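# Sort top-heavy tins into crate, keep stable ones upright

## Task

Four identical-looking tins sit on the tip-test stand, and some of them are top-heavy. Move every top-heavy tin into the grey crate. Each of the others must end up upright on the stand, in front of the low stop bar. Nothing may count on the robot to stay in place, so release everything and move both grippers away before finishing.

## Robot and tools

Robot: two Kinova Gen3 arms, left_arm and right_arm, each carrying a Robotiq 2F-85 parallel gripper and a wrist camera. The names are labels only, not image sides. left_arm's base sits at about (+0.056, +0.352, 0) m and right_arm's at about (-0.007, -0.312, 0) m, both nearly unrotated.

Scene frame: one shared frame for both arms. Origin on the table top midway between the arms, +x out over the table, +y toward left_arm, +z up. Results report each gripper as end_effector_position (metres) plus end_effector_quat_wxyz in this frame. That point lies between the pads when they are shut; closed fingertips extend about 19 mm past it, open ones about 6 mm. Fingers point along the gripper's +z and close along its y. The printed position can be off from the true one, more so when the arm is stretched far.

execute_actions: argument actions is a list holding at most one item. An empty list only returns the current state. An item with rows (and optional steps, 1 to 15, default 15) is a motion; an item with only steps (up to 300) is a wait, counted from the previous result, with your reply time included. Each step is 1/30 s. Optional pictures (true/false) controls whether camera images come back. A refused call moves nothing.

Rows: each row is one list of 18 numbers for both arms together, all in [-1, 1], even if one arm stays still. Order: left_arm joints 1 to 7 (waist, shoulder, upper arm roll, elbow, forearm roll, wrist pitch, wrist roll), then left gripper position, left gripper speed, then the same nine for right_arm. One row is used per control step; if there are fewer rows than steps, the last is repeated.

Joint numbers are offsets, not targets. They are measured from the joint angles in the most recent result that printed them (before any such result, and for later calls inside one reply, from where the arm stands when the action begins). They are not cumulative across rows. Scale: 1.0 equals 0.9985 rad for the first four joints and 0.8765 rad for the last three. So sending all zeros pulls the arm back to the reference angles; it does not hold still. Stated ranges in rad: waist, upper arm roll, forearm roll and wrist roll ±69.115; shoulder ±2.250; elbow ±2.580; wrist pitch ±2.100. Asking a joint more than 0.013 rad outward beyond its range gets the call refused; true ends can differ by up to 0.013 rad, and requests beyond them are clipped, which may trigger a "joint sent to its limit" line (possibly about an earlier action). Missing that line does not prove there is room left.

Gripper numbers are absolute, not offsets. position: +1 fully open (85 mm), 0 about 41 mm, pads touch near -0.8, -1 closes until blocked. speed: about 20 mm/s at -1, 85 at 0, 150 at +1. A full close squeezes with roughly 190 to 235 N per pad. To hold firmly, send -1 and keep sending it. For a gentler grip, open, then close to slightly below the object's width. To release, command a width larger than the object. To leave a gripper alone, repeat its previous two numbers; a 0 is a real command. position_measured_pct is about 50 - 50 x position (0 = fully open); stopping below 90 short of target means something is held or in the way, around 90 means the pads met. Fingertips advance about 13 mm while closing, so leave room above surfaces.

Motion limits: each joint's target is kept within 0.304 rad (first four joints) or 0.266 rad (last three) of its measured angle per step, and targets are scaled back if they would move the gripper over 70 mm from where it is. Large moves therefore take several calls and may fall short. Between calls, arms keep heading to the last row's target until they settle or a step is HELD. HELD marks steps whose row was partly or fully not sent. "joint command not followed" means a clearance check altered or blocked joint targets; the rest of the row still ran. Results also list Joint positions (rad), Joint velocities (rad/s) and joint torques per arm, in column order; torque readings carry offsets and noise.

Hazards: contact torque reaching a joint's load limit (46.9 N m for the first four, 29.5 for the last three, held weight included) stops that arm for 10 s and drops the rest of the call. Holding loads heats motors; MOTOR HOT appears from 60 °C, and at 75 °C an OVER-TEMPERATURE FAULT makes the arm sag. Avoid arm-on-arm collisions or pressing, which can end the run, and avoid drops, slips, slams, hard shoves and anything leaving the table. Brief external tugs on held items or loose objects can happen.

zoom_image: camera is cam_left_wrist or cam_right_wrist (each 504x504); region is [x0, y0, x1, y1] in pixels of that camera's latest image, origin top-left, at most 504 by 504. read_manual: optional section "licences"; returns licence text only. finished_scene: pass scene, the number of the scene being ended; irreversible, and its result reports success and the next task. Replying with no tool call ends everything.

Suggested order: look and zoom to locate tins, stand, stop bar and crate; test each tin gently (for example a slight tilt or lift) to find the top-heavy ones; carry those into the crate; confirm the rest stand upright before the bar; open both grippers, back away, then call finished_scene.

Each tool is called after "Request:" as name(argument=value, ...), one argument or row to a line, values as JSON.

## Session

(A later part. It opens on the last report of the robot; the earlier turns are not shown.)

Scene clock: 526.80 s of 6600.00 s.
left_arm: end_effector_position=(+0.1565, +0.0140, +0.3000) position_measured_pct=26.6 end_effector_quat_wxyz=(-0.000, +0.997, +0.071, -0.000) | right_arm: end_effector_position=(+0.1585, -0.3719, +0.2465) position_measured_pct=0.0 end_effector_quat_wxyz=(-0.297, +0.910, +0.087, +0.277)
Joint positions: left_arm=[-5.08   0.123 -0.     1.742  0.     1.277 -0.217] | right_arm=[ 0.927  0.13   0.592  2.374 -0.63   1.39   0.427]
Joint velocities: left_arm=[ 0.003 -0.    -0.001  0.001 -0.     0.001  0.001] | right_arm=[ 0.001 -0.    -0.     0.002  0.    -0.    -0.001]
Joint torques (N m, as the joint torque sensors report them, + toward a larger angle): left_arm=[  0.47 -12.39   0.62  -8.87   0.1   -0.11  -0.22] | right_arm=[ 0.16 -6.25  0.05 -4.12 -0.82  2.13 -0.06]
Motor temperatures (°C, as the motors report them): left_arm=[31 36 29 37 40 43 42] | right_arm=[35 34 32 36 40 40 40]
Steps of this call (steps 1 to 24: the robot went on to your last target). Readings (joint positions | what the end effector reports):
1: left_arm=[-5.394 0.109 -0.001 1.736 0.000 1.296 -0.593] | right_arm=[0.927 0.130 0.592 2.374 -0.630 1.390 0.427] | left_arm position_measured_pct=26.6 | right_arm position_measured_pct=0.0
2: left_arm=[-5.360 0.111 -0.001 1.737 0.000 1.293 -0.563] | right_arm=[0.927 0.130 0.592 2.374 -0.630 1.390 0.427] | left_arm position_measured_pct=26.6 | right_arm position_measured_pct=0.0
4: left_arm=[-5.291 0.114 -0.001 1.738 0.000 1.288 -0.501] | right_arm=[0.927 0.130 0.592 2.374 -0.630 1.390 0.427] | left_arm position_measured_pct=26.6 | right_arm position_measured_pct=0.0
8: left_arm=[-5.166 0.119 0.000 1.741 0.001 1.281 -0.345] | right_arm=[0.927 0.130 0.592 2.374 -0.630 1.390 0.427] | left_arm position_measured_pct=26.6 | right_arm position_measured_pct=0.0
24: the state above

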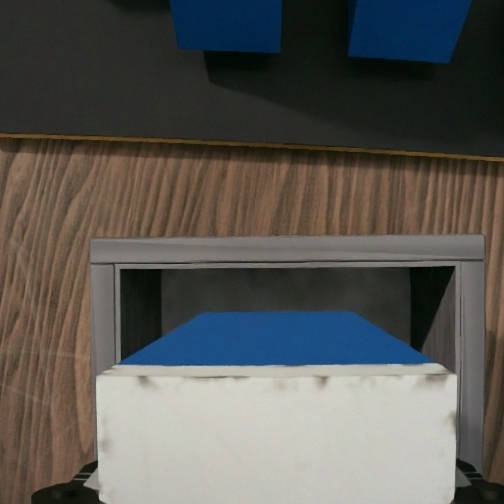

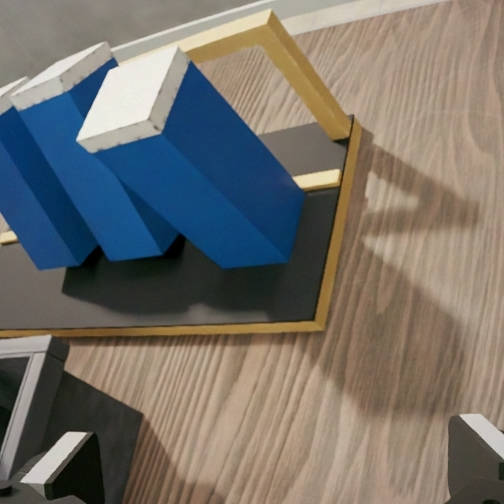

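Request:
execute_actions(
  actions=[
    {"rows": [[-0.0068,0.1939,0,0.2938,0,-0.5561,-0.0096,-1,-0.3,0,0,0,0,0,0,0,1,0]], "steps": 15},
  ],
  pictures=false,
)

Request:
execute_actions(
  actions=[
    {"steps": 14},
  ],
  pictures=false,
)

Request:
execute_actions(
  actions=[
    {"rows": [[0,0.0011,0,0.0009,0,-0.0023,0,-1,-0.3,0,0,0,0,0,0,0,1,0],[0,0.0023,0,0.0018,0,-0.0046,0,-1,-0.3,0,0,0,0,0,0,0,1,0],[0,0.0034,0,0.0027,0,-0.0070,0,-1,-0.3,0,0,0,0,0,0,0,1,0],[0,0.0046,0,0.0036,0,-0.0093,0,-1,-0.3,0,0,0,0,0,0,0,1,0],[0,0.0057,0,0.0045,0,-0.0116,0,-1,-0.3,0,0,0,0,0,0,0,1,0],[0,0.0068,0,0.0053,0,-0.0139,0,-1,-0.3,0,0,0,0,0,0,0,1,0],[0,0.0080,0,0.0062,0,-0.0162,0,-1,-0.3,0,0,0,0,0,0,0,1,0],[0,0.0091,0,0.0071,0,-0.0186,0,-1,-0.3,0,0,0,0,0,0,0,1,0],[0,0.0103,0,0.0080,0,-0.0209,0,-1,-0.3,0,0,0,0,0,0,0,1,0],[0,0.0114,0,0.0089,0,-0.0232,0,-1,-0.3,0,0,0,0,0,0,0,1,0]], "steps": 15},
  ],
)

Scene clock: 551.50 s of 6600.00 s.
left_arm: end_effector_position=(+0.1562, +0.0209, +0.1637) position_measured_pct=26.6 end_effector_quat_wxyz=(-0.016, +0.997, +0.071, -0.005) | right_arm: end_effector_position=(+0.1585, -0.3719, +0.2465) position_measured_pct=0.0 end_effector_quat_wxyz=(-0.297, +0.910, +0.087, +0.277)
Joint positions: left_arm=[-5.086  0.299 -0.     2.012  0.     0.864 -0.225] | right_arm=[ 0.927  0.13   0.592  2.374 -0.63   1.39   0.427]
Joint velocities: left_arm=[-0.01   0.24  -0.001  0.367 -0.    -1.115 -0.012] | right_arm=[-0.001 -0.     0.    -0.003  0.     0.001  0.   ]
Joint torques (N m, as the joint torque sensors report them, + toward a larger angle): left_arm=[ -0.01 -15.04   0.46  -7.66   0.08  -0.02  -0.14] | right_arm=[-0.08 -6.11  0.31 -4.22 -0.64  2.35  0.04]
Motor temperatures (°C, as the motors report them): left_arm=[31 36 29 37 40 42 42] | right_arm=[35 34 32 36 40 40 40]
Steps of this call (steps 1 to 15: the robot went on to your last target; steps 16 to 90: nothing new was sent; then 21.20 s passed at rest; steps 91 to 105: all 15 steps of this action). Readings (joint positions | what the end effector reports):
91: left_arm=[-5.079 0.123 -0.000 1.743 0.000 1.276 -0.217] | right_arm=[0.927 0.130 0.592 2.374 -0.630 1.390 0.427] | left_arm position_measured_pct=26.6 | right_arm position_measured_pct=0.0
92: left_arm=[-5.079 0.127 -0.000 1.747 0.000 1.272 -0.218] | right_arm=[0.927 0.130 0.592 2.374 -0.630 1.390 0.427] | left_arm position_measured_pct=26.6 | right_arm position_measured_pct=0.0
94: left_arm=[-5.080 0.145 -0.000 1.772 0.000 1.249 -0.218] | right_arm=[0.927 0.130 0.592 2.374 -0.630 1.390 0.427] | left_arm position_measured_pct=26.6 | right_arm position_measured_pct=0.0
98: left_arm=[-5.083 0.213 -0.000 1.875 0.000 1.142 -0.221] | right_arm=[0.927 0.130 0.592 2.374 -0.630 1.390 0.427] | left_arm position_measured_pct=26.6 | right_arm position_measured_pct=0.0
105: the state above

Scene clock: 551.97 s of 6600.00 s.
left_arm: end_effector_position=(+0.1595, +0.0129, +0.1521) position_measured_pct=26.6 end_effector_quat_wxyz=(+0.000, +0.998, +0.071, -0.000) | right_arm: end_effector_position=(+0.1585, -0.3719, +0.2465) position_measured_pct=0.0 end_effector_quat_wxyz=(-0.297, +0.910, +0.087, +0.277)
Joint positions: left_arm=[-5.086  0.316 -0.     2.036  0.     0.789 -0.226] | right_arm=[ 0.927  0.13   0.592  2.374 -0.63   1.39   0.427]
Joint velocities: left_arm=[-0.001  0.001  0.001 -0.001  0.001  0.001 -0.   ] | right_arm=[ 0.001 -0.001  0.    -0.     0.     0.    -0.   ]
Joint torques (N m, as the joint torque sensors report them, + toward a larger angle): left_arm=[  0.58 -14.41   0.26  -6.43  -0.14  -0.27  -0.27] | right_arm=[ 0.22 -6.16 -0.06 -4.11 -0.89  2.18 -0.16]
Motor temperatures (°C, as the motors report them): left_arm=[31 36 29 37 40 42 42] | right_arm=[35 34 32 36 40 40 40]
Steps of this call (steps 1 to 14: the robot went on to your last target). Readings (joint positions | what the end effector reports):
1: left_arm=[-5.086 0.306 -0.000 2.023 0.000 0.832 -0.225] | right_arm=[0.927 0.130 0.592 2.374 -0.630 1.390 0.427] | left_arm position_measured_pct=26.6 | right_arm position_measured_pct=0.0
2: left_arm=[-5.086 0.310 -0.000 2.030 0.000 0.808 -0.226] | right_arm=[0.927 0.130 0.592 2.374 -0.630 1.390 0.427] | left_arm position_measured_pct=26.6 | right_arm position_measured_pct=0.0
4: left_arm=[-5.086 0.313 -0.000 2.035 0.000 0.791 -0.226] | right_arm=[0.927 0.130 0.592 2.374 -0.630 1.390 0.427] | left_arm position_measured_pct=26.6 | right_arm position_measured_pct=0.0
8: left_arm=[-5.086 0.315 -0.000 2.036 0.000 0.789 -0.226] | right_arm=[0.927 0.130 0.592 2.374 -0.630 1.390 0.427] | left_arm position_measured_pct=26.6 | right_arm position_measured_pct=0.0
14: the state above

Scene clock: 552.47 s of 6600.00 s.
left_arm: end_effector_position=(+0.1595, +0.0128, +0.1462) position_measured_pct=26.6 end_effector_quat_wxyz=(+0.000, +0.998, +0.071, +0.000) | right_arm: end_effector_position=(+0.1585, -0.3719, +0.2465) position_measured_pct=0.0 end_effector_quat_wxyz=(-0.297, +0.910, +0.087, +0.277)
Joint positions: left_arm=[-5.086  0.327 -0.     2.045  0.     0.769 -0.226] | right_arm=[ 0.927  0.13   0.592  2.374 -0.63   1.39   0.427]
Joint velocities: left_arm=[ 0.001  0.003  0.     0.001 -0.    -0.005  0.002] | right_arm=[ 0.    -0.     0.     0.002 -0.    -0.001 -0.001]
Joint torques (N m, as the joint torque sensors report them, + toward a larger angle): left_arm=[ -0.01 -13.84   0.33  -6.51  -0.02  -0.17  -0.18] | right_arm=[ 0.23 -6.07  0.05 -4.18 -0.79  2.23 -0.28]
Motor temperatures (°C, as the motors report them): left_arm=[31 36 29 37 40 42 42] | right_arm=[35 34 32 36 40 40 40]
Steps of this call (steps 1 to 15: all 15 steps of this action). Readings (joint positions | what the end effector reports):
1: left_arm=[-5.086 0.316 -0.000 2.036 0.000 0.789 -0.226] | right_arm=[0.927 0.130 0.592 2.374 -0.630 1.390 0.427] | left_arm position_measured_pct=26.6 | right_arm position_measured_pct=0.0
2: left_arm=[-5.086 0.317 -0.000 2.036 0.000 0.788 -0.226] | right_arm=[0.927 0.130 0.592 2.374 -0.630 1.390 0.427] | left_arm position_measured_pct=26.6 | right_arm position_measured_pct=0.0
4: left_arm=[-5.086 0.319 -0.000 2.038 0.000 0.785 -0.226] | right_arm=[0.927 0.130 0.592 2.374 -0.630 1.390 0.427] | left_arm position_measured_pct=26.6 | right_arm position_measured_pct=0.0
8: left_arm=[-5.086 0.323 -0.000 2.041 0.000 0.777 -0.226] | right_arm=[0.927 0.130 0.592 2.374 -0.630 1.390 0.427] | left_arm position_measured_pct=26.6 | right_arm position_measured_pct=0.0
15: the state above

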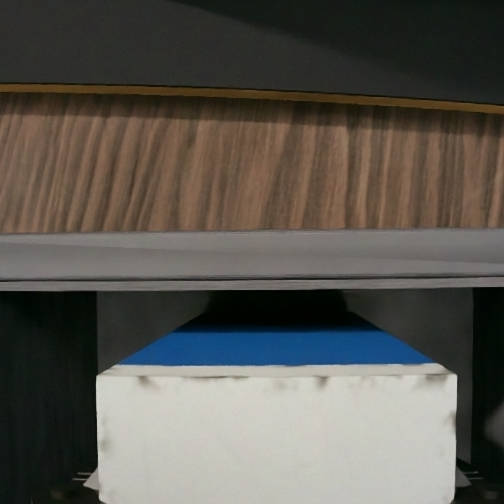

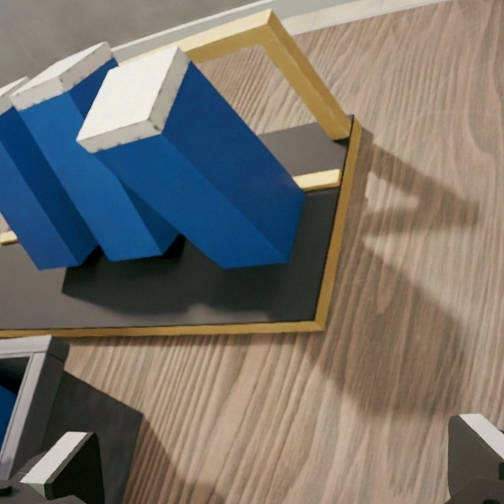

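Request:
execute_actions(
  actions=[],
)

Scene clock: 564.90 s of 6600.00 s.
left_arm: end_effector_position=(+0.1595, +0.0129, +0.1461) position_measured_pct=26.6 end_effector_quat_wxyz=(+0.000, +0.998, +0.071, -0.000) | right_arm: end_effector_position=(+0.1585, -0.3719, +0.2465) position_measured_pct=0.0 end_effector_quat_wxyz=(-0.297, +0.910, +0.087, +0.277)
Joint positions: left_arm=[-5.086  0.327 -0.     2.045  0.     0.769 -0.226] | right_arm=[ 0.927  0.13   0.592  2.374 -0.63   1.39   0.427]
Joint velocities: left_arm=[ 0.     0.     0.     0.001 -0.    -0.001  0.001] | right_arm=[ 0.001  0.001  0.     0.    -0.     0.001  0.001]
Joint torques (N m, as the joint torque sensors report them, + toward a larger angle): left_arm=[  0.48 -13.94   0.33  -6.6   -0.11  -0.39  -0.21] | right_arm=[ 0.15 -6.05  0.07 -4.3  -0.93  2.11 -0.02]
Motor temperatures (°C, as the motors report them): left_arm=[31 36 29 37 40 42 42] | right_arm=[35 34 32 36 40 40 40]
Steps of this call (steps 1 to 15: the robot went on to your last target; steps 16 to 90: nothing new was sent; then 9.43 s passed at rest). Readings (joint positions | what the end effector reports):
1: left_arm=[-5.086 0.327 -0.000 2.045 0.000 0.769 -0.226] | right_arm=[0.927 0.130 0.592 2.374 -0.630 1.390 0.427] | left_arm position_measured_pct=26.6 | right_arm position_measured_pct=0.0
2: left_arm=[-5.086 0.327 -0.000 2.045 0.000 0.769 -0.226] | right_arm=[0.927 0.130 0.592 2.374 -0.630 1.390 0.427] | left_arm position_measured_pct=26.6 | right_arm position_measured_pct=0.0
4: left_arm=[-5.086 0.327 -0.000 2.045 0.000 0.769 -0.226] | right_arm=[0.927 0.130 0.592 2.374 -0.630 1.390 0.427] | left_arm position_measured_pct=26.6 | right_arm position_measured_pct=0.0
8: left_arm=[-5.086 0.327 -0.000 2.045 0.000 0.769 -0.226] | right_arm=[0.927 0.130 0.592 2.374 -0.630 1.390 0.427] | left_arm position_measured_pct=26.6 | right_arm position_measured_pct=0.0
90: the state above
All arms were judged still, so your last target was given up. Only a new action makes them travel on or press farther. Fingers that are still opening or closing keep moving.

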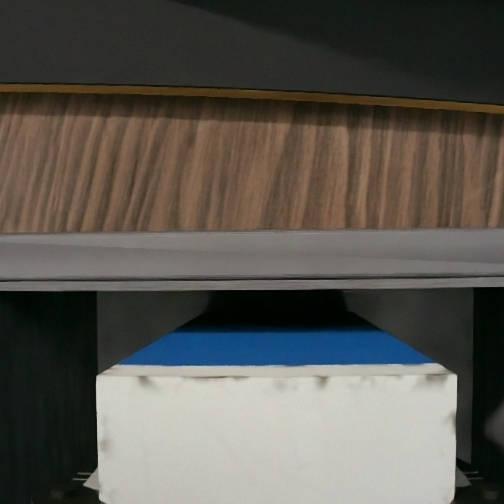

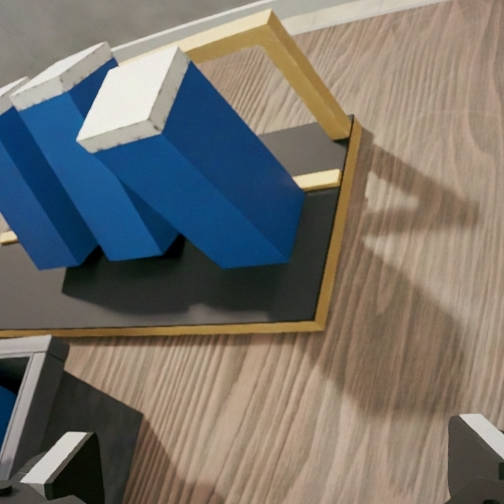

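Request:
execute_actions(
  actions=[
    {"rows":[[0,0.002,0,0.0015,0,-0.004,0,-1,-0.3,0,0,0,0,0,0,0,1,0],[0,0.002,0,0.0015,0,-0.004,0,-1,-0.3,0,0,0,0,0,0,0,1,0],[0,0.002,0,0.0015,0,-0.004,0,1,0.5,0,0,0,0,0,0,0,1,0],[0,0.002,0,0.0015,0,-0.004,0,1,0.5,0,0,0,0,0,0,0,1,0],[0,0.002,0,0.0015,0,-0.004,0,1,0.5,0,0,0,0,0,0,0,1,0],[0,0.002,0,0.0015,0,-0.004,0,1,0.5,0,0,0,0,0,0,0,1,0],[0,0.002,0,0.0015,0,-0.004,0,1,0.5,0,0,0,0,0,0,0,1,0],[0,-0.085,0,-0.080,0,0.188,0,1,0.5,0,0,0,0,0,0,0,1,0]],"steps":15},
  ],
  pictures=false,
)

Request:
execute_actions(
  actions=[
    {"steps":12},
  ],
  pictures=false,
)

Request:
execute_actions(
  actions=[
    {"rows":[[-0.763,0.418,0,-0.7156,0.205,0.695,-0.956,1,0.5,0,0,0,0,0,0,0,1,0]],"steps":15},
  ],
  pictures=false,
)

Request:
execute_actions(
  actions=[
    {"steps":30},
  ],
)

Scene clock: 604.30 s of 6600.00 s.
left_arm: end_effector_position=(+0.1596, +0.0126, +0.1924) position_measured_pct=0.4 end_effector_quat_wxyz=(-0.000, +0.998, +0.071, -0.000) | right_arm: end_effector_position=(+0.1585, -0.3719, +0.2465) position_measured_pct=0.0 end_effector_quat_wxyz=(-0.297, +0.910, +0.087, +0.277)
Joint positions: left_arm=[-5.086  0.248 -0.     1.968  0.     0.926 -0.226] | right_arm=[ 0.927  0.13   0.592  2.374 -0.63   1.39   0.427]
Joint velocities: left_arm=[ 0.003 -0.079  0.001 -0.131  0.     0.275 -0.001] | right_arm=[ 0.    -0.001 -0.     0.001 -0.    -0.001  0.002]
Joint torques (N m, as the joint torque sensors report them, + toward a larger angle): left_arm=[ 0.26 -8.33  0.24 -5.32  0.16 -0.37 -0.17] | right_arm=[ 0.18 -6.18  0.23 -4.16 -1.09  2.11 -0.11]
Motor temperatures (°C, as the motors report them): left_arm=[31 36 29 37 40 42 42] | right_arm=[35 34 32 36 40 40 40]
Steps of this call (steps 1 to 90: nothing new was sent; then 35.90 s passed at rest; steps 91 to 105: all 15 steps of this action). Readings (joint positions | what the end effector reports):
91: left_arm=[-5.086 0.328 -0.000 2.045 0.000 0.769 -0.226] | right_arm=[0.927 0.130 0.592 2.374 -0.630 1.390 0.427] | left_arm position_measured_pct=26.6 | right_arm position_measured_pct=0.0
92: left_arm=[-5.086 0.329 -0.000 2.045 0.000 0.767 -0.226] | right_arm=[0.927 0.130 0.592 2.374 -0.630 1.390 0.427] | left_arm position_measured_pct=26.6 | right_arm position_measured_pct=0.0
94: left_arm=[-5.086 0.329 -0.000 2.046 0.000 0.766 -0.226] | right_arm=[0.927 0.130 0.592 2.374 -0.630 1.390 0.427] | left_arm position_measured_pct=26.6 | right_arm position_measured_pct=0.0
98: left_arm=[-5.086 0.328 -0.000 2.046 0.000 0.766 -0.226] | right_arm=[0.927 0.130 0.592 2.374 -0.630 1.390 0.427] | left_arm position_measured_pct=13.1 | right_arm position_measured_pct=0.0
105: the state above

Scene clock: 604.70 s of 6600.00 s.
left_arm: end_effector_position=(+0.1594, +0.0131, +0.1950) position_measured_pct=0.0 end_effector_quat_wxyz=(+0.000, +0.998, +0.071, -0.000) | right_arm: end_effector_position=(+0.1585, -0.3719, +0.2465) position_measured_pct=0.0 end_effector_quat_wxyz=(-0.297, +0.910, +0.087, +0.277)
Joint positions: left_arm=[-5.086  0.243 -0.     1.965  0.     0.934 -0.226] | right_arm=[ 0.927  0.13   0.592  2.374 -0.63   1.39   0.427]
Joint velocities: left_arm=[-0.001 -0.002  0.    -0.    -0.    -0.    -0.001] | right_arm=[ 0.     0.001 -0.     0.001  0.     0.    -0.001]
Joint torques (N m, as the joint torque sensors report them, + toward a larger angle): left_arm=[  0.43 -11.9    0.42  -7.24  -0.25  -0.1   -0.15] | right_arm=[ 0.38 -6.26  0.17 -4.12 -0.88  1.9  -0.26]
Motor temperatures (°C, as the motors report them): left_arm=[31 36 29 37 40 42 42] | right_arm=[35 34 32 36 40 40 40]
Steps of this call (steps 1 to 12: the robot went on to your last target). Readings (joint positions | what the end effector reports):
1: left_arm=[-5.086 0.247 -0.000 1.966 0.000 0.931 -0.226] | right_arm=[0.927 0.130 0.592 2.374 -0.630 1.390 0.427] | left_arm position_measured_pct=0.0 | right_arm position_measured_pct=0.0
2: left_arm=[-5.086 0.246 -0.000 1.965 0.000 0.933 -0.226] | right_arm=[0.927 0.130 0.592 2.374 -0.630 1.390 0.427] | left_arm position_measured_pct=0.0 | right_arm position_measured_pct=0.0
4: left_arm=[-5.086 0.245 -0.000 1.965 0.000 0.934 -0.226] | right_arm=[0.927 0.130 0.592 2.374 -0.630 1.390 0.427] | left_arm position_measured_pct=0.0 | right_arm position_measured_pct=0.0
8: left_arm=[-5.086 0.243 -0.000 1.965 0.000 0.934 -0.226] | right_arm=[0.927 0.130 0.592 2.374 -0.630 1.390 0.427] | left_arm position_measured_pct=0.0 | right_arm position_measured_pct=0.0
12: the state above

Scene clock: 605.20 s of 6600.00 s.
left_arm: end_effector_position=(+0.2797, +0.0081, +0.1733) position_measured_pct=0.0 end_effector_quat_wxyz=(-0.065, +0.981, +0.126, -0.132) | right_arm: end_effector_position=(+0.1585, -0.3719, +0.2465) position_measured_pct=0.0 end_effector_quat_wxyz=(-0.297, +0.910, +0.087, +0.277)
Joint positions: left_arm=[-5.463  0.554  0.     1.594  0.146  1.259 -0.551] | right_arm=[ 0.927  0.13   0.592  2.374 -0.63   1.39   0.427]
Joint velocities: left_arm=[-0.879  0.372 -0.003 -0.89   0.128  0.777 -0.781] | right_arm=[-0.    -0.    -0.     0.001 -0.     0.001  0.002]
Joint torques (N m, as the joint torque sensors report them, + toward a larger angle): left_arm=[ -0.28 -19.64   0.59  -6.81   0.04   0.76   0.01] | right_arm=[ 0.12 -6.46  0.26 -4.38 -0.75  1.98 -0.03]
Motor temperatures (°C, as the motors report them): left_arm=[31 36 29 37 40 42 42] | right_arm=[35 34 32 36 40 40 40]
Steps of this call (steps 1 to 15: all 15 steps of this action). Readings (joint positions | what the end effector reports):
1: left_arm=[-5.088 0.244 -0.000 1.964 0.001 0.934 -0.226] | right_arm=[0.927 0.130 0.592 2.374 -0.630 1.390 0.427] | left_arm position_measured_pct=0.0 | right_arm position_measured_pct=0.0
2: left_arm=[-5.094 0.250 0.001 1.959 0.004 0.939 -0.230] | right_arm=[0.927 0.130 0.592 2.374 -0.630 1.390 0.427] | left_arm position_measured_pct=0.0 | right_arm position_measured_pct=0.0
4: left_arm=[-5.123 0.279 0.001 1.934 0.019 0.961 -0.252] | right_arm=[0.927 0.130 0.592 2.374 -0.630 1.390 0.427] | left_arm position_measured_pct=0.0 | right_arm position_measured_pct=0.0
8: left_arm=[-5.242 0.399 0.002 1.818 0.082 1.062 -0.353] | right_arm=[0.927 0.130 0.592 2.374 -0.630 1.390 0.427] | left_arm position_measured_pct=0.0 | right_arm position_measured_pct=0.0
15: the state above

Scene clock: 606.20 s of 6600.00 s.
left_arm: end_effector_position=(+0.4376, +0.0825, +0.2210) position_measured_pct=0.0 end_effector_quat_wxyz=(+0.008, +0.983, +0.048, -0.178) | right_arm: end_effector_position=(+0.1585, -0.3719, +0.2465) position_measured_pct=0.0 end_effector_quat_wxyz=(-0.297, +0.910, +0.087, +0.277)
Joint positions: left_arm=[-5.848  0.66  -0.     1.25   0.18   1.543 -1.064] | right_arm=[ 0.927  0.13   0.592  2.374 -0.63   1.39   0.427]
Joint velocities: left_arm=[-0.003  0.001 -0.    -0.001 -0.    -0.    -0.001] | right_arm=[-0.001  0.     0.     0.    -0.    -0.    -0.001]
Joint torques (N m, as the joint torque sensors report them, + toward a larger angle): left_arm=[  0.46 -20.47   0.88  -7.32   0.33   0.74  -0.12] | right_arm=[ 0.44 -6.63 -0.03 -3.88 -0.69  1.92 -0.3 ]
Motor temperatures (°C, as the motors report them): left_arm=[31 36 29 37 40 42 42] | right_arm=[35 34 32 36 40 40 40]
Steps of this call (steps 1 to 30: the robot went on to your last target). Readings (joint positions | what the end effector reports):
1: left_arm=[-5.492 0.566 0.000 1.564 0.150 1.284 -0.576] | right_arm=[0.927 0.130 0.592 2.374 -0.630 1.390 0.427] | left_arm position_measured_pct=0.0 | right_arm position_measured_pct=0.0
2: left_arm=[-5.520 0.576 0.000 1.536 0.153 1.309 -0.602] | right_arm=[0.927 0.130 0.592 2.374 -0.630 1.390 0.427] | left_arm position_measured_pct=0.0 | right_arm position_measured_pct=0.0
4: left_arm=[-5.576 0.592 0.000 1.481 0.159 1.356 -0.651] | right_arm=[0.927 0.130 0.592 2.374 -0.630 1.390 0.427] | left_arm position_measured_pct=0.0 | right_arm position_measured_pct=0.0
8: left_arm=[-5.687 0.620 0.000 1.385 0.168 1.433 -0.764] | right_arm=[0.927 0.130 0.592 2.374 -0.630 1.390 0.427] | left_arm position_measured_pct=0.0 | right_arm position_measured_pct=0.0
30: the state above

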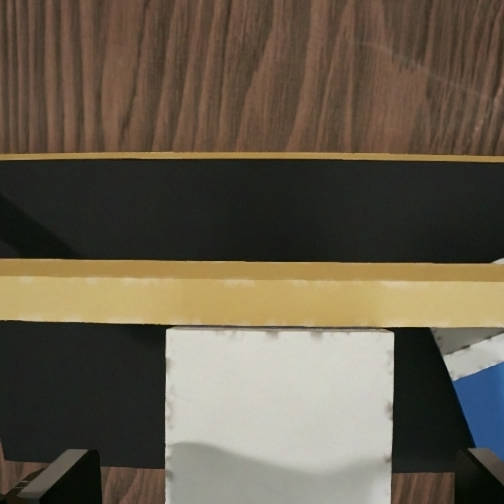

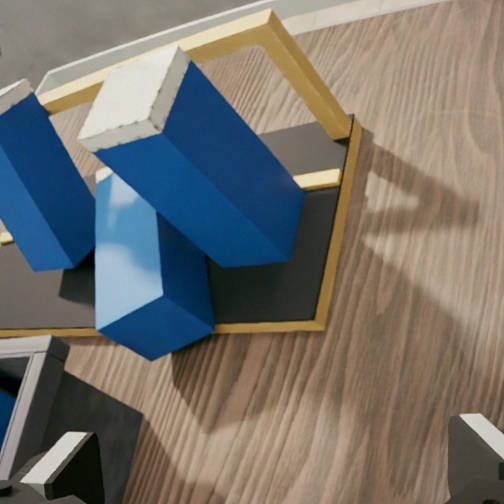

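Request:
zoom_image(
  camera="cam_right_wrist",
  region=[0, 40, 330, 370],
)

Request:
zoom_image(
  camera="cam_left_wrist",
  region=[354, 230, 504, 504],
)

Region (0, 40, 330, 370) of cam_right_wrist's 504x504 image, scaled by 1.527.

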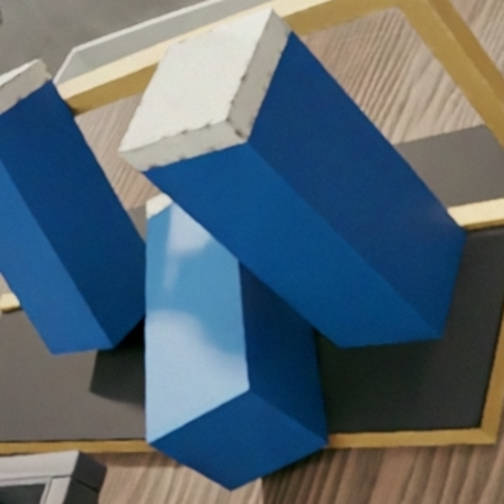

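Region (354, 230, 504, 504) of cam_left_wrist's 504x504 image, scaled by 1.839; it fills the left 276 columns of this view, and the rest is white.

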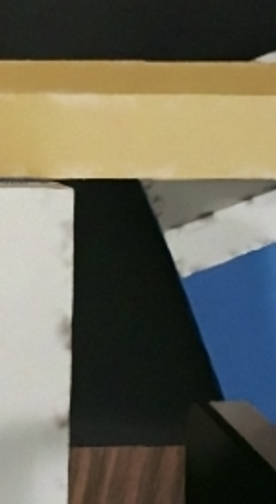

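Request:
execute_actions(
  actions=[
    {"rows":[[0.024,0.023,0,0.187,0.015,-0.240,-0.0205,1,0.5,0,0,0,0,0,0,0,1,0]],"steps":15},
  ],
  pictures=false,
)

Request:
execute_actions(
  actions=[
    {"steps":10},
  ],
  pictures=false,
)

Request:
execute_actions(
  actions=[
    {"rows":[[0,0,0,0,0,0,0,-1,-0.3,0,0,0,0,0,0,0,1,0]],"steps":15},
  ],
)

Scene clock: 661.47 s of 6600.00 s.
left_arm: end_effector_position=(+0.4129, +0.0801, +0.1554) position_measured_pct=0.0 end_effector_quat_wxyz=(+0.008, +0.983, +0.048, -0.178) | right_arm: end_effector_position=(+0.1585, -0.3719, +0.2465) position_measured_pct=0.0 end_effector_quat_wxyz=(-0.297, +0.910, +0.087, +0.277)
Joint positions: left_arm=[-5.825  0.683 -0.     1.437  0.193  1.333 -1.082] | right_arm=[ 0.927  0.13   0.592  2.374 -0.63   1.39   0.427]
Joint velocities: left_arm=[ 0.003 -0.004 -0.001  0.004  0.001 -0.005 -0.   ] | right_arm=[ 0.001  0.     0.     0.001 -0.    -0.001 -0.002]
Joint torques (N m, as the joint torque sensors report them, + toward a larger angle): left_arm=[ -0.37 -20.03   1.02  -6.38   0.2    0.77  -0.21] | right_arm=[ 0.08 -5.98 -0.02 -4.04 -0.92  2.16  0.06]
Motor temperatures (°C, as the motors report them): left_arm=[31 36 29 37 40 43 42] | right_arm=[35 34 32 36 40 40 40]
Steps of this call (steps 1 to 15: the robot went on to your last target; steps 16 to 90: nothing new was sent; then 51.77 s passed at rest; steps 91 to 105: all 15 steps of this action). Readings (joint positions | what the end effector reports):
91: left_arm=[-5.848 0.660 -0.000 1.251 0.180 1.542 -1.064] | right_arm=[0.927 0.130 0.592 2.374 -0.630 1.390 0.427] | left_arm position_measured_pct=0.0 | right_arm position_measured_pct=0.0
92: left_arm=[-5.848 0.660 -0.000 1.255 0.180 1.537 -1.064] | right_arm=[0.927 0.130 0.592 2.374 -0.630 1.390 0.427] | left_arm position_measured_pct=0.0 | right_arm position_measured_pct=0.0
94: left_arm=[-5.844 0.663 -0.001 1.281 0.182 1.509 -1.067] | right_arm=[0.927 0.130 0.592 2.374 -0.630 1.390 0.427] | left_arm position_measured_pct=0.0 | right_arm position_measured_pct=0.0
98: left_arm=[-5.831 0.676 -0.000 1.384 0.190 1.392 -1.077] | right_arm=[0.927 0.130 0.592 2.374 -0.630 1.390 0.427] | left_arm position_measured_pct=0.0 | right_arm position_measured_pct=0.0
105: the state above

Scene clock: 661.80 s of 6600.00 s.
left_arm: end_effector_position=(+0.4128, +0.0800, +0.1555) position_measured_pct=0.0 end_effector_quat_wxyz=(+0.008, +0.983, +0.048, -0.178) | right_arm: end_effector_position=(+0.1585, -0.3719, +0.2465) position_measured_pct=0.0 end_effector_quat_wxyz=(-0.297, +0.910, +0.087, +0.277)
Joint positions: left_arm=[-5.824  0.683 -0.     1.437  0.193  1.333 -1.082] | right_arm=[ 0.927  0.13   0.592  2.374 -0.63   1.39   0.427]
Joint velocities: left_arm=[-0.    -0.    -0.     0.002  0.001 -0.     0.001] | right_arm=[ 0.    -0.001  0.    -0.    -0.    -0.001  0.001]
Joint torques (N m, as the joint torque sensors report them, + toward a larger angle): left_arm=[  0.1  -19.64   1.08  -6.4    0.47   0.46   0.  ] | right_arm=[ 0.01 -5.99 -0.05 -4.23 -0.96  1.96  0.09]
Motor temperatures (°C, as the motors report them): left_arm=[31 36 29 37 40 43 42] | right_arm=[35 34 32 36 40 40 40]
Steps of this call (steps 1 to 10: the robot went on to your last target). Readings (joint positions | what the end effector reports):
1: left_arm=[-5.825 0.683 -0.000 1.437 0.193 1.333 -1.082] | right_arm=[0.927 0.130 0.592 2.374 -0.630 1.390 0.427] | left_arm position_measured_pct=0.0 | right_arm position_measured_pct=0.0
2: left_arm=[-5.824 0.683 -0.000 1.437 0.193 1.333 -1.082] | right_arm=[0.927 0.130 0.592 2.374 -0.630 1.390 0.427] | left_arm position_measured_pct=0.0 | right_arm position_measured_pct=0.0
4: left_arm=[-5.824 0.683 -0.000 1.437 0.193 1.333 -1.082] | right_arm=[0.927 0.130 0.592 2.374 -0.630 1.390 0.427] | left_arm position_measured_pct=0.0 | right_arm position_measured_pct=0.0
8: left_arm=[-5.824 0.683 -0.000 1.437 0.193 1.333 -1.082] | right_arm=[0.927 0.130 0.592 2.374 -0.630 1.390 0.427] | left_arm position_measured_pct=0.0 | right_arm position_measured_pct=0.0
10: the state above

Scene clock: 662.30 s of 6600.00 s.
left_arm: end_effector_position=(+0.4127, +0.0800, +0.1563) position_measured_pct=25.8 end_effector_quat_wxyz=(+0.008, +0.983, +0.048, -0.178) | right_arm: end_effector_position=(+0.1585, -0.3719, +0.2465) position_measured_pct=0.0 end_effector_quat_wxyz=(-0.297, +0.910, +0.087, +0.277)
Joint positions: left_arm=[-5.824  0.682 -0.     1.437  0.193  1.334 -1.082] | right_arm=[ 0.927  0.13   0.592  2.374 -0.63   1.39   0.427]
Joint velocities: left_arm=[ 0.001 -0.005  0.     0.    -0.001  0.002  0.001] | right_arm=[-0.    -0.001  0.    -0.002 -0.001 -0.001  0.001]
Joint torques (N m, as the joint torque sensors report them, + toward a larger angle): left_arm=[  0.29 -18.35   0.48  -5.97   0.34  -0.19  -0.03] | right_arm=[ 0.44 -6.46  0.15 -4.27 -0.68  2.03  0.01]
Motor temperatures (°C, as the motors report them): left_arm=[31 36 29 37 40 43 42] | right_arm=[35 34 32 36 40 40 40]
Steps of this call (steps 1 to 15: all 15 steps of this action). Readings (joint positions | what the end effector reports):
1: left_arm=[-5.824 0.683 -0.000 1.437 0.193 1.333 -1.082] | right_arm=[0.927 0.130 0.592 2.374 -0.630 1.390 0.427] | left_arm position_measured_pct=0.0 | right_arm position_measured_pct=0.0
2: left_arm=[-5.824 0.683 -0.000 1.437 0.193 1.333 -1.082] | right_arm=[0.927 0.130 0.592 2.374 -0.630 1.390 0.427] | left_arm position_measured_pct=0.4 | right_arm position_measured_pct=0.0
4: left_arm=[-5.824 0.683 -0.000 1.437 0.193 1.333 -1.082] | right_arm=[0.927 0.130 0.592 2.374 -0.630 1.390 0.427] | left_arm position_measured_pct=3.2 | right_arm position_measured_pct=0.0
8: left_arm=[-5.824 0.683 -0.000 1.437 0.193 1.333 -1.082] | right_arm=[0.927 0.130 0.592 2.374 -0.630 1.390 0.427] | left_arm position_measured_pct=11.9 | right_arm position_measured_pct=0.0
15: the state above

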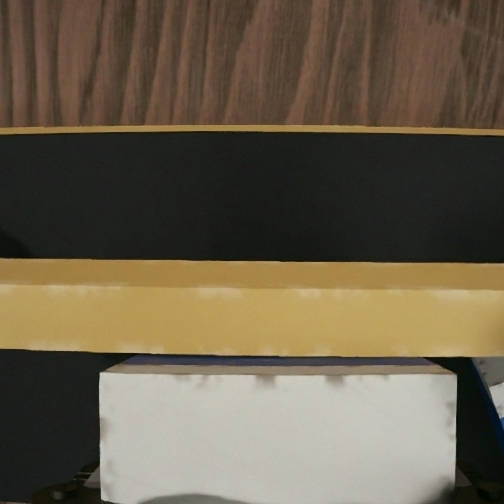

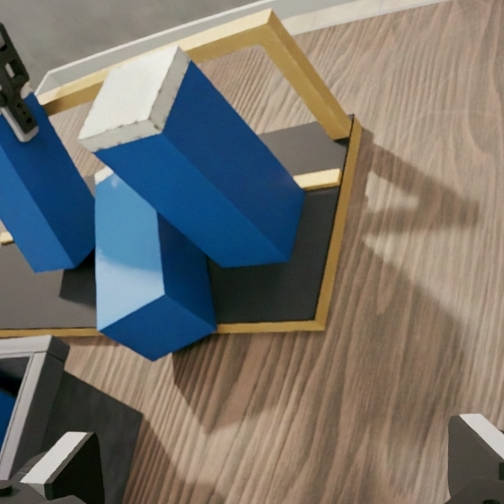

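Request:
execute_actions(
  actions=[
    {"rows":[[0,0,0,0,0,0,0,-1,-0.3,0,0,0,0,0,0,0,1,0],[0,0,0,0,0,0,0,-1,-0.3,0,0,0,0,0,0,0,1,0],[0.021,-0.128,0,-0.078,0,0.226,0.067,-1,-0.3,0,0,0,0,0,0,0,1,0]],"steps":15},
  ],
  pictures=false,
)

Request:
execute_actions(
  actions=[
    {"steps":12},
  ],
  pictures=false,
)

Request:
execute_actions(
  actions=[
    {"rows":[[0.218,-0.3425,0,0.126,-0.220,-0.100,0.341,-1,-0.3,0,0,0,0,0,0,0,1,0]],"steps":15},
  ],
  pictures=false,
)

Request:
execute_actions(
  actions=[
    {"steps":16},
  ],
  pictures=false,
)

Request:
execute_actions(
  actions=[
    {"rows":[[0.713,-0.113,0,0.186,0,-0.082,0.8135,-1,-0.3,0,0,0,0,0,0,0,1,0]],"steps":15},
  ],
  pictures=false,
)

Request:
execute_actions(
  actions=[
    {"steps":32},
  ],
)

Scene clock: 669.17 s of 6600.00 s.
left_arm: end_effector_position=(+0.3932, +0.0781, +0.2446) position_measured_pct=26.6 end_effector_quat_wxyz=(+0.008, +0.983, +0.048, -0.178) | right_arm: end_effector_position=(+0.1585, -0.3719, +0.2465) position_measured_pct=0.0 end_effector_quat_wxyz=(-0.297, +0.910, +0.087, +0.277)
Joint positions: left_arm=[-5.804  0.556 -0.     1.359  0.193  1.532 -1.023] | right_arm=[ 0.927  0.13   0.592  2.374 -0.63   1.39   0.427]
Joint velocities: left_arm=[ 0.002 -0.02  -0.005  0.004 -0.003  0.005  0.   ] | right_arm=[ 0.     0.    -0.     0.001 -0.     0.001  0.002]
Joint torques (N m, as the joint torque sensors report them, + toward a larger angle): left_arm=[  0.62 -19.64   1.04  -8.45   0.49   0.64   0.07] | right_arm=[-0.13 -6.66  0.34 -4.15 -0.77  2.13 -0.04]
Motor temperatures (°C, as the motors report them): left_arm=[31 36 29 37 40 43 42] | right_arm=[35 34 32 36 40 40 40]
Steps of this call (steps 1 to 15: the robot went on to your last target; steps 16 to 90: nothing new was sent; then 3.37 s passed at rest; steps 91 to 105: all 15 steps of this action). Readings (joint positions | what the end effector reports):
91: left_arm=[-5.824 0.681 -0.000 1.437 0.193 1.334 -1.082] | right_arm=[0.927 0.130 0.592 2.374 -0.630 1.390 0.427] | left_arm position_measured_pct=26.6 | right_arm position_measured_pct=0.0
92: left_arm=[-5.824 0.681 -0.000 1.437 0.193 1.334 -1.082] | right_arm=[0.927 0.130 0.592 2.374 -0.630 1.390 0.427] | left_arm position_measured_pct=26.6 | right_arm position_measured_pct=0.0
94: left_arm=[-5.823 0.676 -0.001 1.434 0.193 1.341 -1.078] | right_arm=[0.927 0.130 0.592 2.374 -0.630 1.390 0.427] | left_arm position_measured_pct=26.6 | right_arm position_measured_pct=0.0
98: left_arm=[-5.811 0.605 -0.001 1.393 0.193 1.448 -1.046] | right_arm=[0.927 0.130 0.592 2.374 -0.630 1.390 0.427] | left_arm position_measured_pct=26.6 | right_arm position_measured_pct=0.0
105: the state above

Scene clock: 669.57 s of 6600.00 s.
left_arm: end_effector_position=(+0.3931, +0.0781, +0.2456) position_measured_pct=26.6 end_effector_quat_wxyz=(+0.008, +0.983, +0.048, -0.177) | right_arm: end_effector_position=(+0.1585, -0.3719, +0.2465) position_measured_pct=0.0 end_effector_quat_wxyz=(-0.297, +0.910, +0.087, +0.277)
Joint positions: left_arm=[-5.803  0.554 -0.     1.359  0.193  1.532 -1.023] | right_arm=[ 0.927  0.13   0.592  2.374 -0.63   1.39   0.427]
Joint velocities: left_arm=[-0.    -0.    -0.    -0.002  0.     0.001 -0.   ] | right_arm=[-0.     0.001  0.     0.     0.    -0.001  0.001]
Joint torques (N m, as the joint torque sensors report them, + toward a larger angle): left_arm=[  0.14 -19.95   1.26  -7.55   0.76   0.87  -0.16] | right_arm=[-0.06 -6.21 -0.06 -4.32 -1.08  1.96 -0.2 ]
Motor temperatures (°C, as the motors report them): left_arm=[31 36 29 37 40 43 42] | right_arm=[35 34 32 36 40 40 40]
Steps of this call (steps 1 to 12: the robot went on to your last target). Readings (joint positions | what the end effector reports):
1: left_arm=[-5.804 0.556 -0.000 1.359 0.193 1.532 -1.023] | right_arm=[0.927 0.130 0.592 2.374 -0.630 1.390 0.427] | left_arm position_measured_pct=26.6 | right_arm position_measured_pct=0.0
2: left_arm=[-5.804 0.555 -0.000 1.359 0.193 1.532 -1.023] | right_arm=[0.927 0.130 0.592 2.374 -0.630 1.390 0.427] | left_arm position_measured_pct=26.6 | right_arm position_measured_pct=0.0
4: left_arm=[-5.804 0.555 -0.000 1.359 0.193 1.532 -1.023] | right_arm=[0.927 0.130 0.592 2.374 -0.630 1.390 0.427] | left_arm position_measured_pct=26.6 | right_arm position_measured_pct=0.0
8: left_arm=[-5.803 0.554 -0.000 1.359 0.193 1.532 -1.023] | right_arm=[0.927 0.130 0.592 2.374 -0.630 1.390 0.427] | left_arm position_measured_pct=26.6 | right_arm position_measured_pct=0.0
12: the state above

Scene clock: 670.07 s of 6600.00 s.
left_arm: end_effector_position=(+0.3475, +0.0739, +0.3409) position_measured_pct=26.6 end_effector_quat_wxyz=(-0.002, +0.997, +0.071, -0.007) | right_arm: end_effector_position=(+0.1585, -0.3719, +0.2465) position_measured_pct=0.0 end_effector_quat_wxyz=(-0.297, +0.910, +0.087, +0.277)
Joint positions: left_arm=[-5.596  0.227  0.001  1.479  0.006  1.447 -0.733] | right_arm=[ 0.927  0.13   0.592  2.374 -0.63   1.39   0.427]
Joint velocities: left_arm=[ 0.148 -0.256 -0.001  0.096 -0.156 -0.064  0.254] | right_arm=[ 0.001  0.002  0.     0.    -0.    -0.    -0.002]
Joint torques (N m, as the joint torque sensors report them, + toward a larger angle): left_arm=[ -1.46 -10.62  -0.66  -8.22  -0.08  -0.75  -0.09] | right_arm=[ 0.17 -5.96  0.28 -4.02 -0.76  2.11  0.08]
Motor temperatures (°C, as the motors report them): left_arm=[31 36 29 37 40 43 42] | right_arm=[35 34 32 36 40 40 40]
Steps of this call (steps 1 to 15: all 15 steps of this action). Readings (joint positions | what the end effector reports):
1: left_arm=[-5.803 0.553 -0.000 1.359 0.193 1.531 -1.023] | right_arm=[0.927 0.130 0.592 2.374 -0.630 1.390 0.427] | left_arm position_measured_pct=26.6 | right_arm position_measured_pct=0.0
2: left_arm=[-5.798 0.547 -0.001 1.362 0.190 1.528 -1.019] | right_arm=[0.927 0.130 0.592 2.374 -0.630 1.390 0.427] | left_arm position_measured_pct=26.6 | right_arm position_measured_pct=0.0
4: left_arm=[-5.778 0.519 -0.002 1.374 0.173 1.519 -0.997] | right_arm=[0.927 0.130 0.592 2.374 -0.630 1.390 0.427] | left_arm position_measured_pct=26.6 | right_arm position_measured_pct=0.0
8: left_arm=[-5.699 0.400 -0.001 1.419 0.105 1.487 -0.895] | right_arm=[0.927 0.130 0.592 2.374 -0.630 1.390 0.427] | left_arm position_measured_pct=26.6 | right_arm position_measured_pct=0.0
15: the state above

Scene clock: 670.60 s of 6600.00 s.
left_arm: end_effector_position=(+0.3448, +0.0739, +0.3453) position_measured_pct=26.6 end_effector_quat_wxyz=(+0.000, +0.997, +0.071, +0.000) | right_arm: end_effector_position=(+0.1585, -0.3719, +0.2465) position_measured_pct=0.0 end_effector_quat_wxyz=(-0.297, +0.910, +0.087, +0.277)
Joint positions: left_arm=[-5.586  0.212 -0.     1.485  0.     1.444 -0.724] | right_arm=[ 0.927  0.13   0.592  2.374 -0.63   1.39   0.427]
Joint velocities: left_arm=[-0.    -0.001  0.001  0.    -0.     0.001  0.   ] | right_arm=[-0.001  0.     0.     0.002 -0.    -0.     0.   ]
Joint torques (N m, as the joint torque sensors report them, + toward a larger angle): left_arm=[ -0.2  -14.83   0.83  -9.76  -0.42  -0.37  -0.18] | right_arm=[-0.11 -5.8  -0.13 -3.9  -0.76  2.02 -0.22]
Motor temperatures (°C, as the motors report them): left_arm=[31 36 29 37 40 43 42] | right_arm=[35 34 32 36 40 40 40]
Steps of this call (steps 1 to 16: the robot went on to your last target). Readings (joint positions | what the end effector reports):
1: left_arm=[-5.592 0.222 0.001 1.482 0.002 1.446 -0.727] | right_arm=[0.927 0.130 0.592 2.374 -0.630 1.390 0.427] | left_arm position_measured_pct=26.6 | right_arm position_measured_pct=0.0
2: left_arm=[-5.591 0.220 0.001 1.482 0.001 1.445 -0.725] | right_arm=[0.927 0.130 0.592 2.374 -0.630 1.390 0.427] | left_arm position_measured_pct=26.6 | right_arm position_measured_pct=0.0
4: left_arm=[-5.589 0.217 -0.000 1.484 0.000 1.444 -0.724] | right_arm=[0.927 0.130 0.592 2.374 -0.630 1.390 0.427] | left_arm position_measured_pct=26.6 | right_arm position_measured_pct=0.0
8: left_arm=[-5.587 0.213 -0.000 1.484 0.000 1.444 -0.724] | right_arm=[0.927 0.130 0.592 2.374 -0.630 1.390 0.427] | left_arm position_measured_pct=26.6 | right_arm position_measured_pct=0.0
16: the state above

Scene clock: 671.10 s of 6600.00 s.
left_arm: end_effector_position=(+0.2045, +0.0219, +0.3336) position_measured_pct=26.6 end_effector_quat_wxyz=(-0.000, +0.999, +0.044, -0.000) | right_arm: end_effector_position=(+0.1585, -0.3719, +0.2465) position_measured_pct=0.0 end_effector_quat_wxyz=(-0.297, +0.910, +0.087, +0.277)
Joint positions: left_arm=[-5.211  0.126 -0.001  1.629  0.     1.388 -0.405] | right_arm=[ 0.927  0.13   0.592  2.374 -0.63   1.39   0.427]
Joint velocities: left_arm=[ 0.995 -0.103  0.003  0.178  0.002 -0.069  0.869] | right_arm=[-0.    -0.002  0.    -0.001  0.    -0.001 -0.   ]
Joint torques (N m, as the joint torque sensors report them, + toward a larger angle): left_arm=[ -0.07 -13.09   0.44  -9.29  -0.15  -0.26  -0.17] | right_arm=[ 0.38 -6.52 -0.02 -4.23 -0.82  2.23  0.05]
Motor temperatures (°C, as the motors report them): left_arm=[31 36 29 37 40 43 42] | right_arm=[35 34 32 36 40 40 40]
Steps of this call (steps 1 to 15: all 15 steps of this action). Readings (joint positions | what the end effector reports):
1: left_arm=[-5.585 0.212 -0.001 1.485 0.000 1.444 -0.724] | right_arm=[0.927 0.130 0.592 2.374 -0.630 1.390 0.427] | left_arm position_measured_pct=26.6 | right_arm position_measured_pct=0.0
2: left_arm=[-5.579 0.210 -0.002 1.488 -0.001 1.443 -0.720] | right_arm=[0.927 0.130 0.592 2.374 -0.630 1.390 0.427] | left_arm position_measured_pct=26.6 | right_arm position_measured_pct=0.0
4: left_arm=[-5.550 0.199 -0.003 1.503 -0.001 1.436 -0.698] | right_arm=[0.927 0.130 0.592 2.374 -0.630 1.390 0.427] | left_arm position_measured_pct=26.6 | right_arm position_measured_pct=0.0
8: left_arm=[-5.436 0.163 -0.001 1.563 0.000 1.414 -0.602] | right_arm=[0.927 0.130 0.592 2.374 -0.630 1.390 0.427] | left_arm position_measured_pct=26.6 | right_arm position_measured_pct=0.0
15: the state above

Scene clock: 672.17 s of 6600.00 s.
left_arm: end_effector_position=(+0.0848, +0.0030, +0.3301) position_measured_pct=26.6 end_effector_quat_wxyz=(-0.000, +0.997, +0.072, -0.000) | right_arm: end_effector_position=(+0.1585, -0.3719, +0.2465) position_measured_pct=0.0 end_effector_quat_wxyz=(-0.297, +0.910, +0.087, +0.277)
Joint positions: left_arm=[-4.874  0.099 -0.     1.67   0.     1.372 -0.011] | right_arm=[ 0.927  0.13   0.592  2.374 -0.63   1.39   0.427]
Joint velocities: left_arm=[-0.001  0.     0.001 -0.001  0.    -0.     0.   ] | right_arm=[-0.001 -0.001 -0.     0.001 -0.     0.    -0.001]
Joint torques (N m, as the joint torque sensors report them, + toward a larger angle): left_arm=[  0.09 -12.01   0.33  -9.5   -0.27  -0.18  -0.25] | right_arm=[ 0.09 -6.26 -0.01 -4.62 -0.89  1.95 -0.33]
Motor temperatures (°C, as the motors report them): left_arm=[31 36 29 37 40 43 42] | right_arm=[35 34 32 36 40 40 40]
Steps of this call (steps 1 to 30: the robot went on to your last target; steps 31 to 32: nothing new was sent). Readings (joint positions | what the end effector reports):
1: left_arm=[-5.178 0.122 -0.001 1.634 0.000 1.386 -0.376] | right_arm=[0.927 0.130 0.592 2.374 -0.630 1.390 0.427] | left_arm position_measured_pct=26.6 | right_arm position_measured_pct=0.0
2: left_arm=[-5.144 0.120 -0.001 1.639 0.000 1.384 -0.346] | right_arm=[0.927 0.130 0.592 2.374 -0.630 1.390 0.427] | left_arm position_measured_pct=26.6 | right_arm position_measured_pct=0.0
4: left_arm=[-5.077 0.115 -0.000 1.647 0.000 1.381 -0.285] | right_arm=[0.927 0.130 0.592 2.374 -0.630 1.390 0.427] | left_arm position_measured_pct=26.6 | right_arm position_measured_pct=0.0
8: left_arm=[-4.954 0.106 0.000 1.661 0.001 1.376 -0.128] | right_arm=[0.927 0.130 0.592 2.374 -0.630 1.390 0.427] | left_arm position_measured_pct=26.6 | right_arm position_measured_pct=0.0
32: the state above
All arms were judged still, so your last target was given up. Only a new action makes them travel on or press farther. Fingers that are still opening or closing keep moving.

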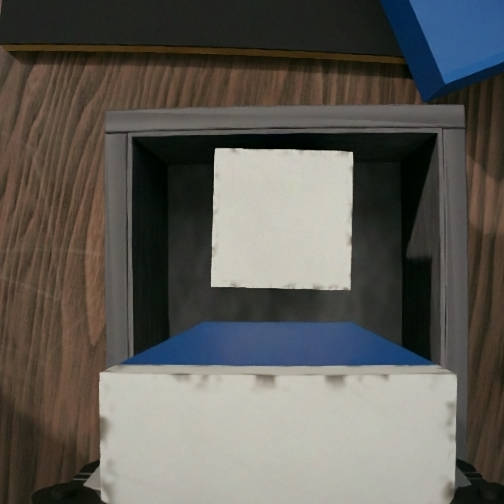

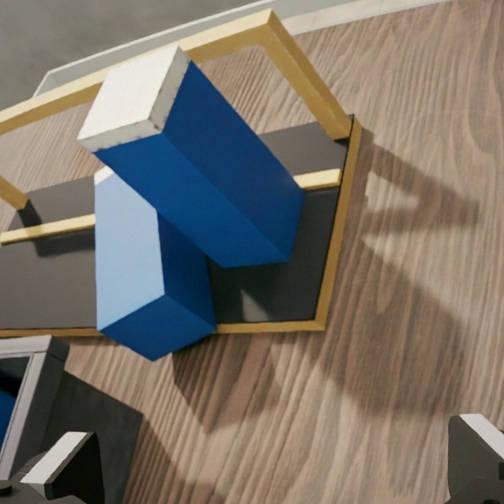

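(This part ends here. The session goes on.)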